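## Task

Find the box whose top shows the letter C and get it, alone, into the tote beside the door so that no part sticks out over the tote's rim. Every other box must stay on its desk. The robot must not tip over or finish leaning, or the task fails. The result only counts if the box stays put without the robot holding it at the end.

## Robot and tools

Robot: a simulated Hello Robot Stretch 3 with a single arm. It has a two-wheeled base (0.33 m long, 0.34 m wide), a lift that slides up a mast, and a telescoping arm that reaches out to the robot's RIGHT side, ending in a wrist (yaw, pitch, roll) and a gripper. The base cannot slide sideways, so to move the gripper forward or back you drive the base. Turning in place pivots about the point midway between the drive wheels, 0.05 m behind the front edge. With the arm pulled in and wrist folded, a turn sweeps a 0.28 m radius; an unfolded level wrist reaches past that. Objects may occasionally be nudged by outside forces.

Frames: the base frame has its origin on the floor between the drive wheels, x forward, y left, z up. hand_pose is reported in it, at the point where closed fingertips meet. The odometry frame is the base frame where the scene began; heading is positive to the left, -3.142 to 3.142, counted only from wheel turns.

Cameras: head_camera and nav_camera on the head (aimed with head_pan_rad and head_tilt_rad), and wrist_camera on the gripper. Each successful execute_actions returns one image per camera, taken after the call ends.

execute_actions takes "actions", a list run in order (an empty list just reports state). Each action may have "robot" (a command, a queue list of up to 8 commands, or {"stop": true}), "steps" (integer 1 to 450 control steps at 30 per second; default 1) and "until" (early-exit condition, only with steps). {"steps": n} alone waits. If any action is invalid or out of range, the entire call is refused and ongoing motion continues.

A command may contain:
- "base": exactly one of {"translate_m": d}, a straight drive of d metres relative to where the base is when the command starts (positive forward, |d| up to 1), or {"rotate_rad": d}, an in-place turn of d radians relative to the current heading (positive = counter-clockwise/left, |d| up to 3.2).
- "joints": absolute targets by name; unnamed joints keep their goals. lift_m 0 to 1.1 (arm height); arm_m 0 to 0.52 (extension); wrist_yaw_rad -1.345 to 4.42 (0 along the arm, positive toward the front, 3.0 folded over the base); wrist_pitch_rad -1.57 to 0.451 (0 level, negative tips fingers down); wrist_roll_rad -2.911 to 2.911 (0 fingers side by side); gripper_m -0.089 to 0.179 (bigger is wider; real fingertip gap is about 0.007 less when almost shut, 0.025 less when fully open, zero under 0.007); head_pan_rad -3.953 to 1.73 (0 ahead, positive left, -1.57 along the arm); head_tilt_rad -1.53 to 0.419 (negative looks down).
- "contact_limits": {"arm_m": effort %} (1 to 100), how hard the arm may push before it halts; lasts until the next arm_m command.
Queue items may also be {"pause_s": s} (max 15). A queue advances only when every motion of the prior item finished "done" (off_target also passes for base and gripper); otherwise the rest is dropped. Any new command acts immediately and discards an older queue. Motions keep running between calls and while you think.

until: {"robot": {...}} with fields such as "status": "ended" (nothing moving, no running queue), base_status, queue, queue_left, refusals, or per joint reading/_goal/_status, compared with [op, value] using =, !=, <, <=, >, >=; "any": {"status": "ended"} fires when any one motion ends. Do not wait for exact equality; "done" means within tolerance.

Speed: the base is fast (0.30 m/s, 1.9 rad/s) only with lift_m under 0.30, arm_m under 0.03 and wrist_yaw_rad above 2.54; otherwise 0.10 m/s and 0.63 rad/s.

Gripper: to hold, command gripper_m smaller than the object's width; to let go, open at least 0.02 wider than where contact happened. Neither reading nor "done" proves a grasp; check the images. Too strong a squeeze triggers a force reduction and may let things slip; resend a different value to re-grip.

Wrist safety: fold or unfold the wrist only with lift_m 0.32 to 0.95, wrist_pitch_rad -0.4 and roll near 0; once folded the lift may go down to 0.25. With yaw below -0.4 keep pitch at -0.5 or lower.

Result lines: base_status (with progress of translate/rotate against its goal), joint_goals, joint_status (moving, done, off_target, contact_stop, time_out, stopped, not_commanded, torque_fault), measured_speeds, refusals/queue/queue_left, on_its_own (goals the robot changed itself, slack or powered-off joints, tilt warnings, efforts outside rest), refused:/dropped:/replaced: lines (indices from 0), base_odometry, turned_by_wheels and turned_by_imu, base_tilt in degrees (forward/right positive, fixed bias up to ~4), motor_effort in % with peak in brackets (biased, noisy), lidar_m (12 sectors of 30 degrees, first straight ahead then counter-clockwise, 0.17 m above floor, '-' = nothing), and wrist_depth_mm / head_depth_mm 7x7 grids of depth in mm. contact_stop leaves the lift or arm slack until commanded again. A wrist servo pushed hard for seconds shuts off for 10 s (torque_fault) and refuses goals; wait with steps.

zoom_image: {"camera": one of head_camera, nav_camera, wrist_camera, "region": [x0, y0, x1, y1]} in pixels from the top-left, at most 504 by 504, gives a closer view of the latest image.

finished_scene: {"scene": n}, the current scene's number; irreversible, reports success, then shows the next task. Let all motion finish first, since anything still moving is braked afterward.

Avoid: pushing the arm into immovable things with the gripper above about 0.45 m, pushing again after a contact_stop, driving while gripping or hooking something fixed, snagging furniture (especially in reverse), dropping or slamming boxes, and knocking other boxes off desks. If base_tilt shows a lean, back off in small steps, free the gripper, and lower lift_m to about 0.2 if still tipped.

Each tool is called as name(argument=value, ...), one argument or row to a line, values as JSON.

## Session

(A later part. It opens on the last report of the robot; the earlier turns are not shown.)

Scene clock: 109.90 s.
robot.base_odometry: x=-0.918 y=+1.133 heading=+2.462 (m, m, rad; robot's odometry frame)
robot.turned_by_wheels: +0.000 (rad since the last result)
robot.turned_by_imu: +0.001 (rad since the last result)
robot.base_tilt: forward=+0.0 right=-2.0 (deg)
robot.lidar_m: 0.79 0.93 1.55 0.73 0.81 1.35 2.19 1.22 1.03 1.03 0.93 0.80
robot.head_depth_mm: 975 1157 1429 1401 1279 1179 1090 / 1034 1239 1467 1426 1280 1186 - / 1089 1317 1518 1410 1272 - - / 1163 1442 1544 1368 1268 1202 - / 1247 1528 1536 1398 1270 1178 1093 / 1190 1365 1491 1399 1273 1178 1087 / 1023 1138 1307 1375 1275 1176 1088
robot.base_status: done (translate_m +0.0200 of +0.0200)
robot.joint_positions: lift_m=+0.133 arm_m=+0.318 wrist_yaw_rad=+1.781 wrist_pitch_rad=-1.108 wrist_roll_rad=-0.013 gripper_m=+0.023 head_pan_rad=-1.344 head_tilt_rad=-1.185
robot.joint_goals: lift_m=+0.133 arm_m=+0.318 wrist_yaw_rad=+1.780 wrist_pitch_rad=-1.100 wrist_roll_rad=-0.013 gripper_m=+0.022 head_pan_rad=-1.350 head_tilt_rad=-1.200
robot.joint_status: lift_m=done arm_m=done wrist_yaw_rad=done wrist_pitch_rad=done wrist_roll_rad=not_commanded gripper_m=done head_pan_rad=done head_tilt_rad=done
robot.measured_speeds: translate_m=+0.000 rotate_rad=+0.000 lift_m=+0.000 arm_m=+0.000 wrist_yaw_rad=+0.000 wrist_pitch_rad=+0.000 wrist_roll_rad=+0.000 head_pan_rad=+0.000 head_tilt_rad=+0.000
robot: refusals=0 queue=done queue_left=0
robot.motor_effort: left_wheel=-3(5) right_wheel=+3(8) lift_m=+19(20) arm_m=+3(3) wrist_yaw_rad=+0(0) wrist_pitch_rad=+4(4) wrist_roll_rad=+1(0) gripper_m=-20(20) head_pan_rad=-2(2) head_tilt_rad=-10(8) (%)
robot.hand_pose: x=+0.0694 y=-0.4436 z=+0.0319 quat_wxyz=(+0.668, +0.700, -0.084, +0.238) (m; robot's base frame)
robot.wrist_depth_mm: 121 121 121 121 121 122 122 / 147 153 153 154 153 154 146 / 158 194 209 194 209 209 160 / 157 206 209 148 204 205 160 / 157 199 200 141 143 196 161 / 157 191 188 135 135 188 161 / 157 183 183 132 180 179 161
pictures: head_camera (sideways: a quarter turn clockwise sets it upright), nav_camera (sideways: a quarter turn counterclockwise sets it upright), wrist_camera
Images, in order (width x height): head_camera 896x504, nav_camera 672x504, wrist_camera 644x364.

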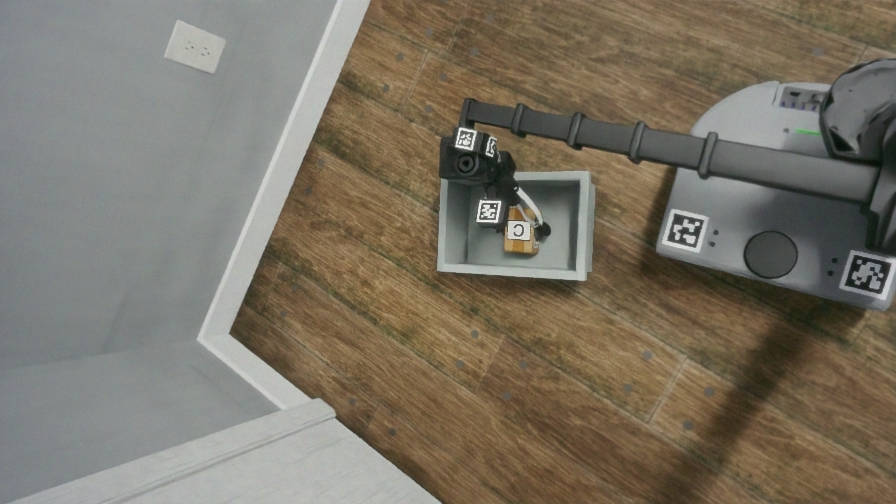

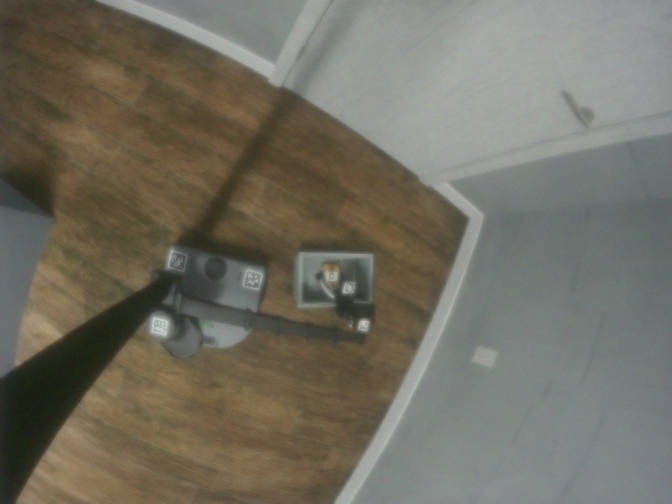

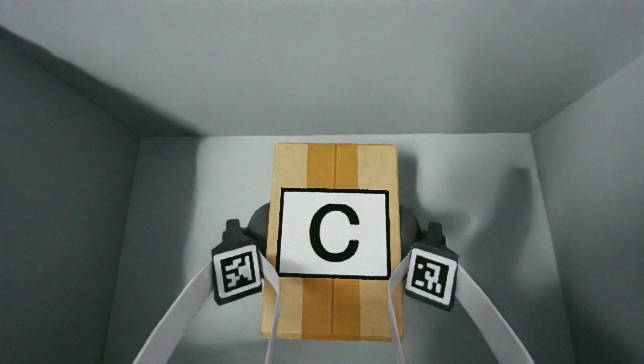

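execute_actions(
  actions=[
    {"robot": [{"joints": {"lift_m": 0.127}}, {"joints": {"gripper_m": 0.105}}, {"joints": {"lift_m": 0.27}}], "steps": 300, "until": {"robot": {"status": "ended"}}},
  ],
)

Scene clock: 114.90 s.
robot.base_odometry: x=-0.918 y=+1.133 heading=+2.462 (m, m, rad; robot's odometry frame)
robot.turned_by_wheels: +0.000 (rad since the last result)
robot.turned_by_imu: +0.001 (rad since the last result)
robot.base_tilt: forward=+0.1 right=-1.9 (deg)
robot.lidar_m: 0.79 0.92 1.56 0.73 0.81 1.36 2.20 1.22 1.03 1.03 0.93 0.79
robot.head_depth_mm: 978 1157 1428 1396 1277 1179 1102 / 1035 1246 1478 1404 1270 1184 - / 1098 1320 1501 1427 1262 - - / 1162 1428 1534 1370 1271 1202 - / 1240 1526 1542 1393 1274 1174 1085 / 1194 1376 1493 1406 1268 1175 1092 / 1024 1129 1306 1382 1273 1167 1083
robot.base_status: done (translate_m +0.0200 of +0.0200)
robot.joint_positions: lift_m=+0.270 arm_m=+0.318 wrist_yaw_rad=+1.781 wrist_pitch_rad=-1.108 wrist_roll_rad=-0.013 gripper_m=+0.105 head_pan_rad=-1.344 head_tilt_rad=-1.185
robot.joint_goals: lift_m=+0.270 arm_m=+0.318 wrist_yaw_rad=+1.780 wrist_pitch_rad=-1.100 wrist_roll_rad=-0.013 gripper_m=+0.105 head_pan_rad=-1.350 head_tilt_rad=-1.200
robot.joint_status: lift_m=done arm_m=done wrist_yaw_rad=done wrist_pitch_rad=done wrist_roll_rad=not_commanded gripper_m=done head_pan_rad=done head_tilt_rad=done
robot.measured_speeds: translate_m=+0.000 rotate_rad=+0.000 lift_m=+0.000 arm_m=+0.000 wrist_yaw_rad=+0.000 wrist_pitch_rad=+0.000 wrist_roll_rad=+0.000 head_pan_rad=+0.000 head_tilt_rad=+0.000
robot: refusals=0 queue=done queue_left=0
robot.motor_effort: left_wheel=-3(3) right_wheel=+4(3) lift_m=+29(28) arm_m=+3(4) wrist_yaw_rad=+0(0) wrist_pitch_rad=+4(3) wrist_roll_rad=+0(0) gripper_m=+0(83) head_pan_rad=-2(2) head_tilt_rad=-9(9) (%)
robot.hand_pose: x=+0.0694 y=-0.4436 z=+0.1683 quat_wxyz=(+0.668, +0.700, -0.084, +0.238) (m; robot's base frame)
robot.wrist_depth_mm: 418 413 413 408 408 401 395 / 394 392 390 383 388 382 378 / 377 372 244 244 245 353 362 / 356 271 311 294 328 261 342 / 343 250 333 284 330 226 331 / 324 224 317 274 315 213 316 / 312 248 307 304 304 265 301
pictures: head_camera (sideways: a quarter turn clockwise sets it upright), nav_camera (sideways: a quarter turn counterclockwise sets it upright), wrist_camera
Images, in order (width x height): head_camera 896x504, nav_camera 672x504, wrist_camera 644x364.

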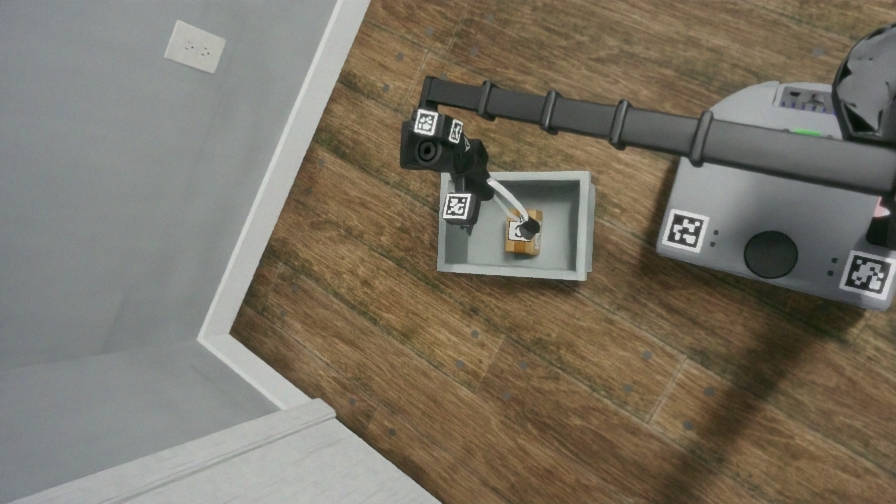

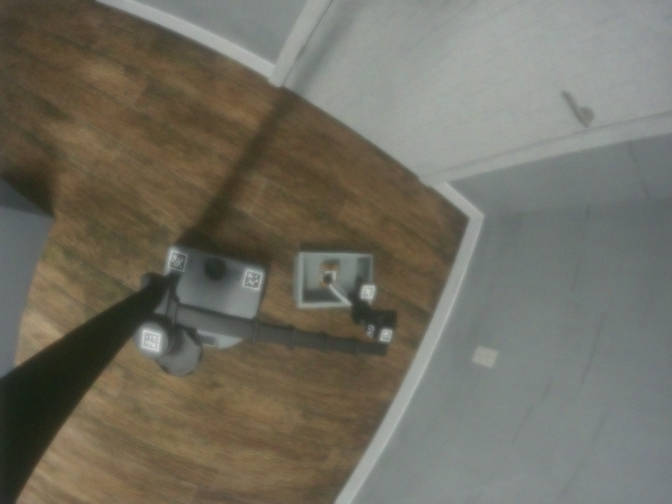

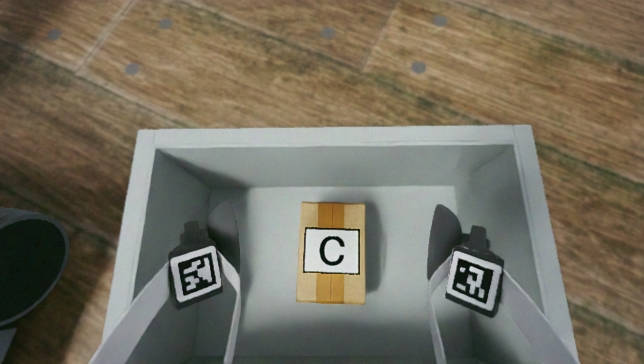

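Box C rests flat inside the tote and the gripper is above the rim.

finished_scene(
  scene=2,
)

The scene is finished: the task was done.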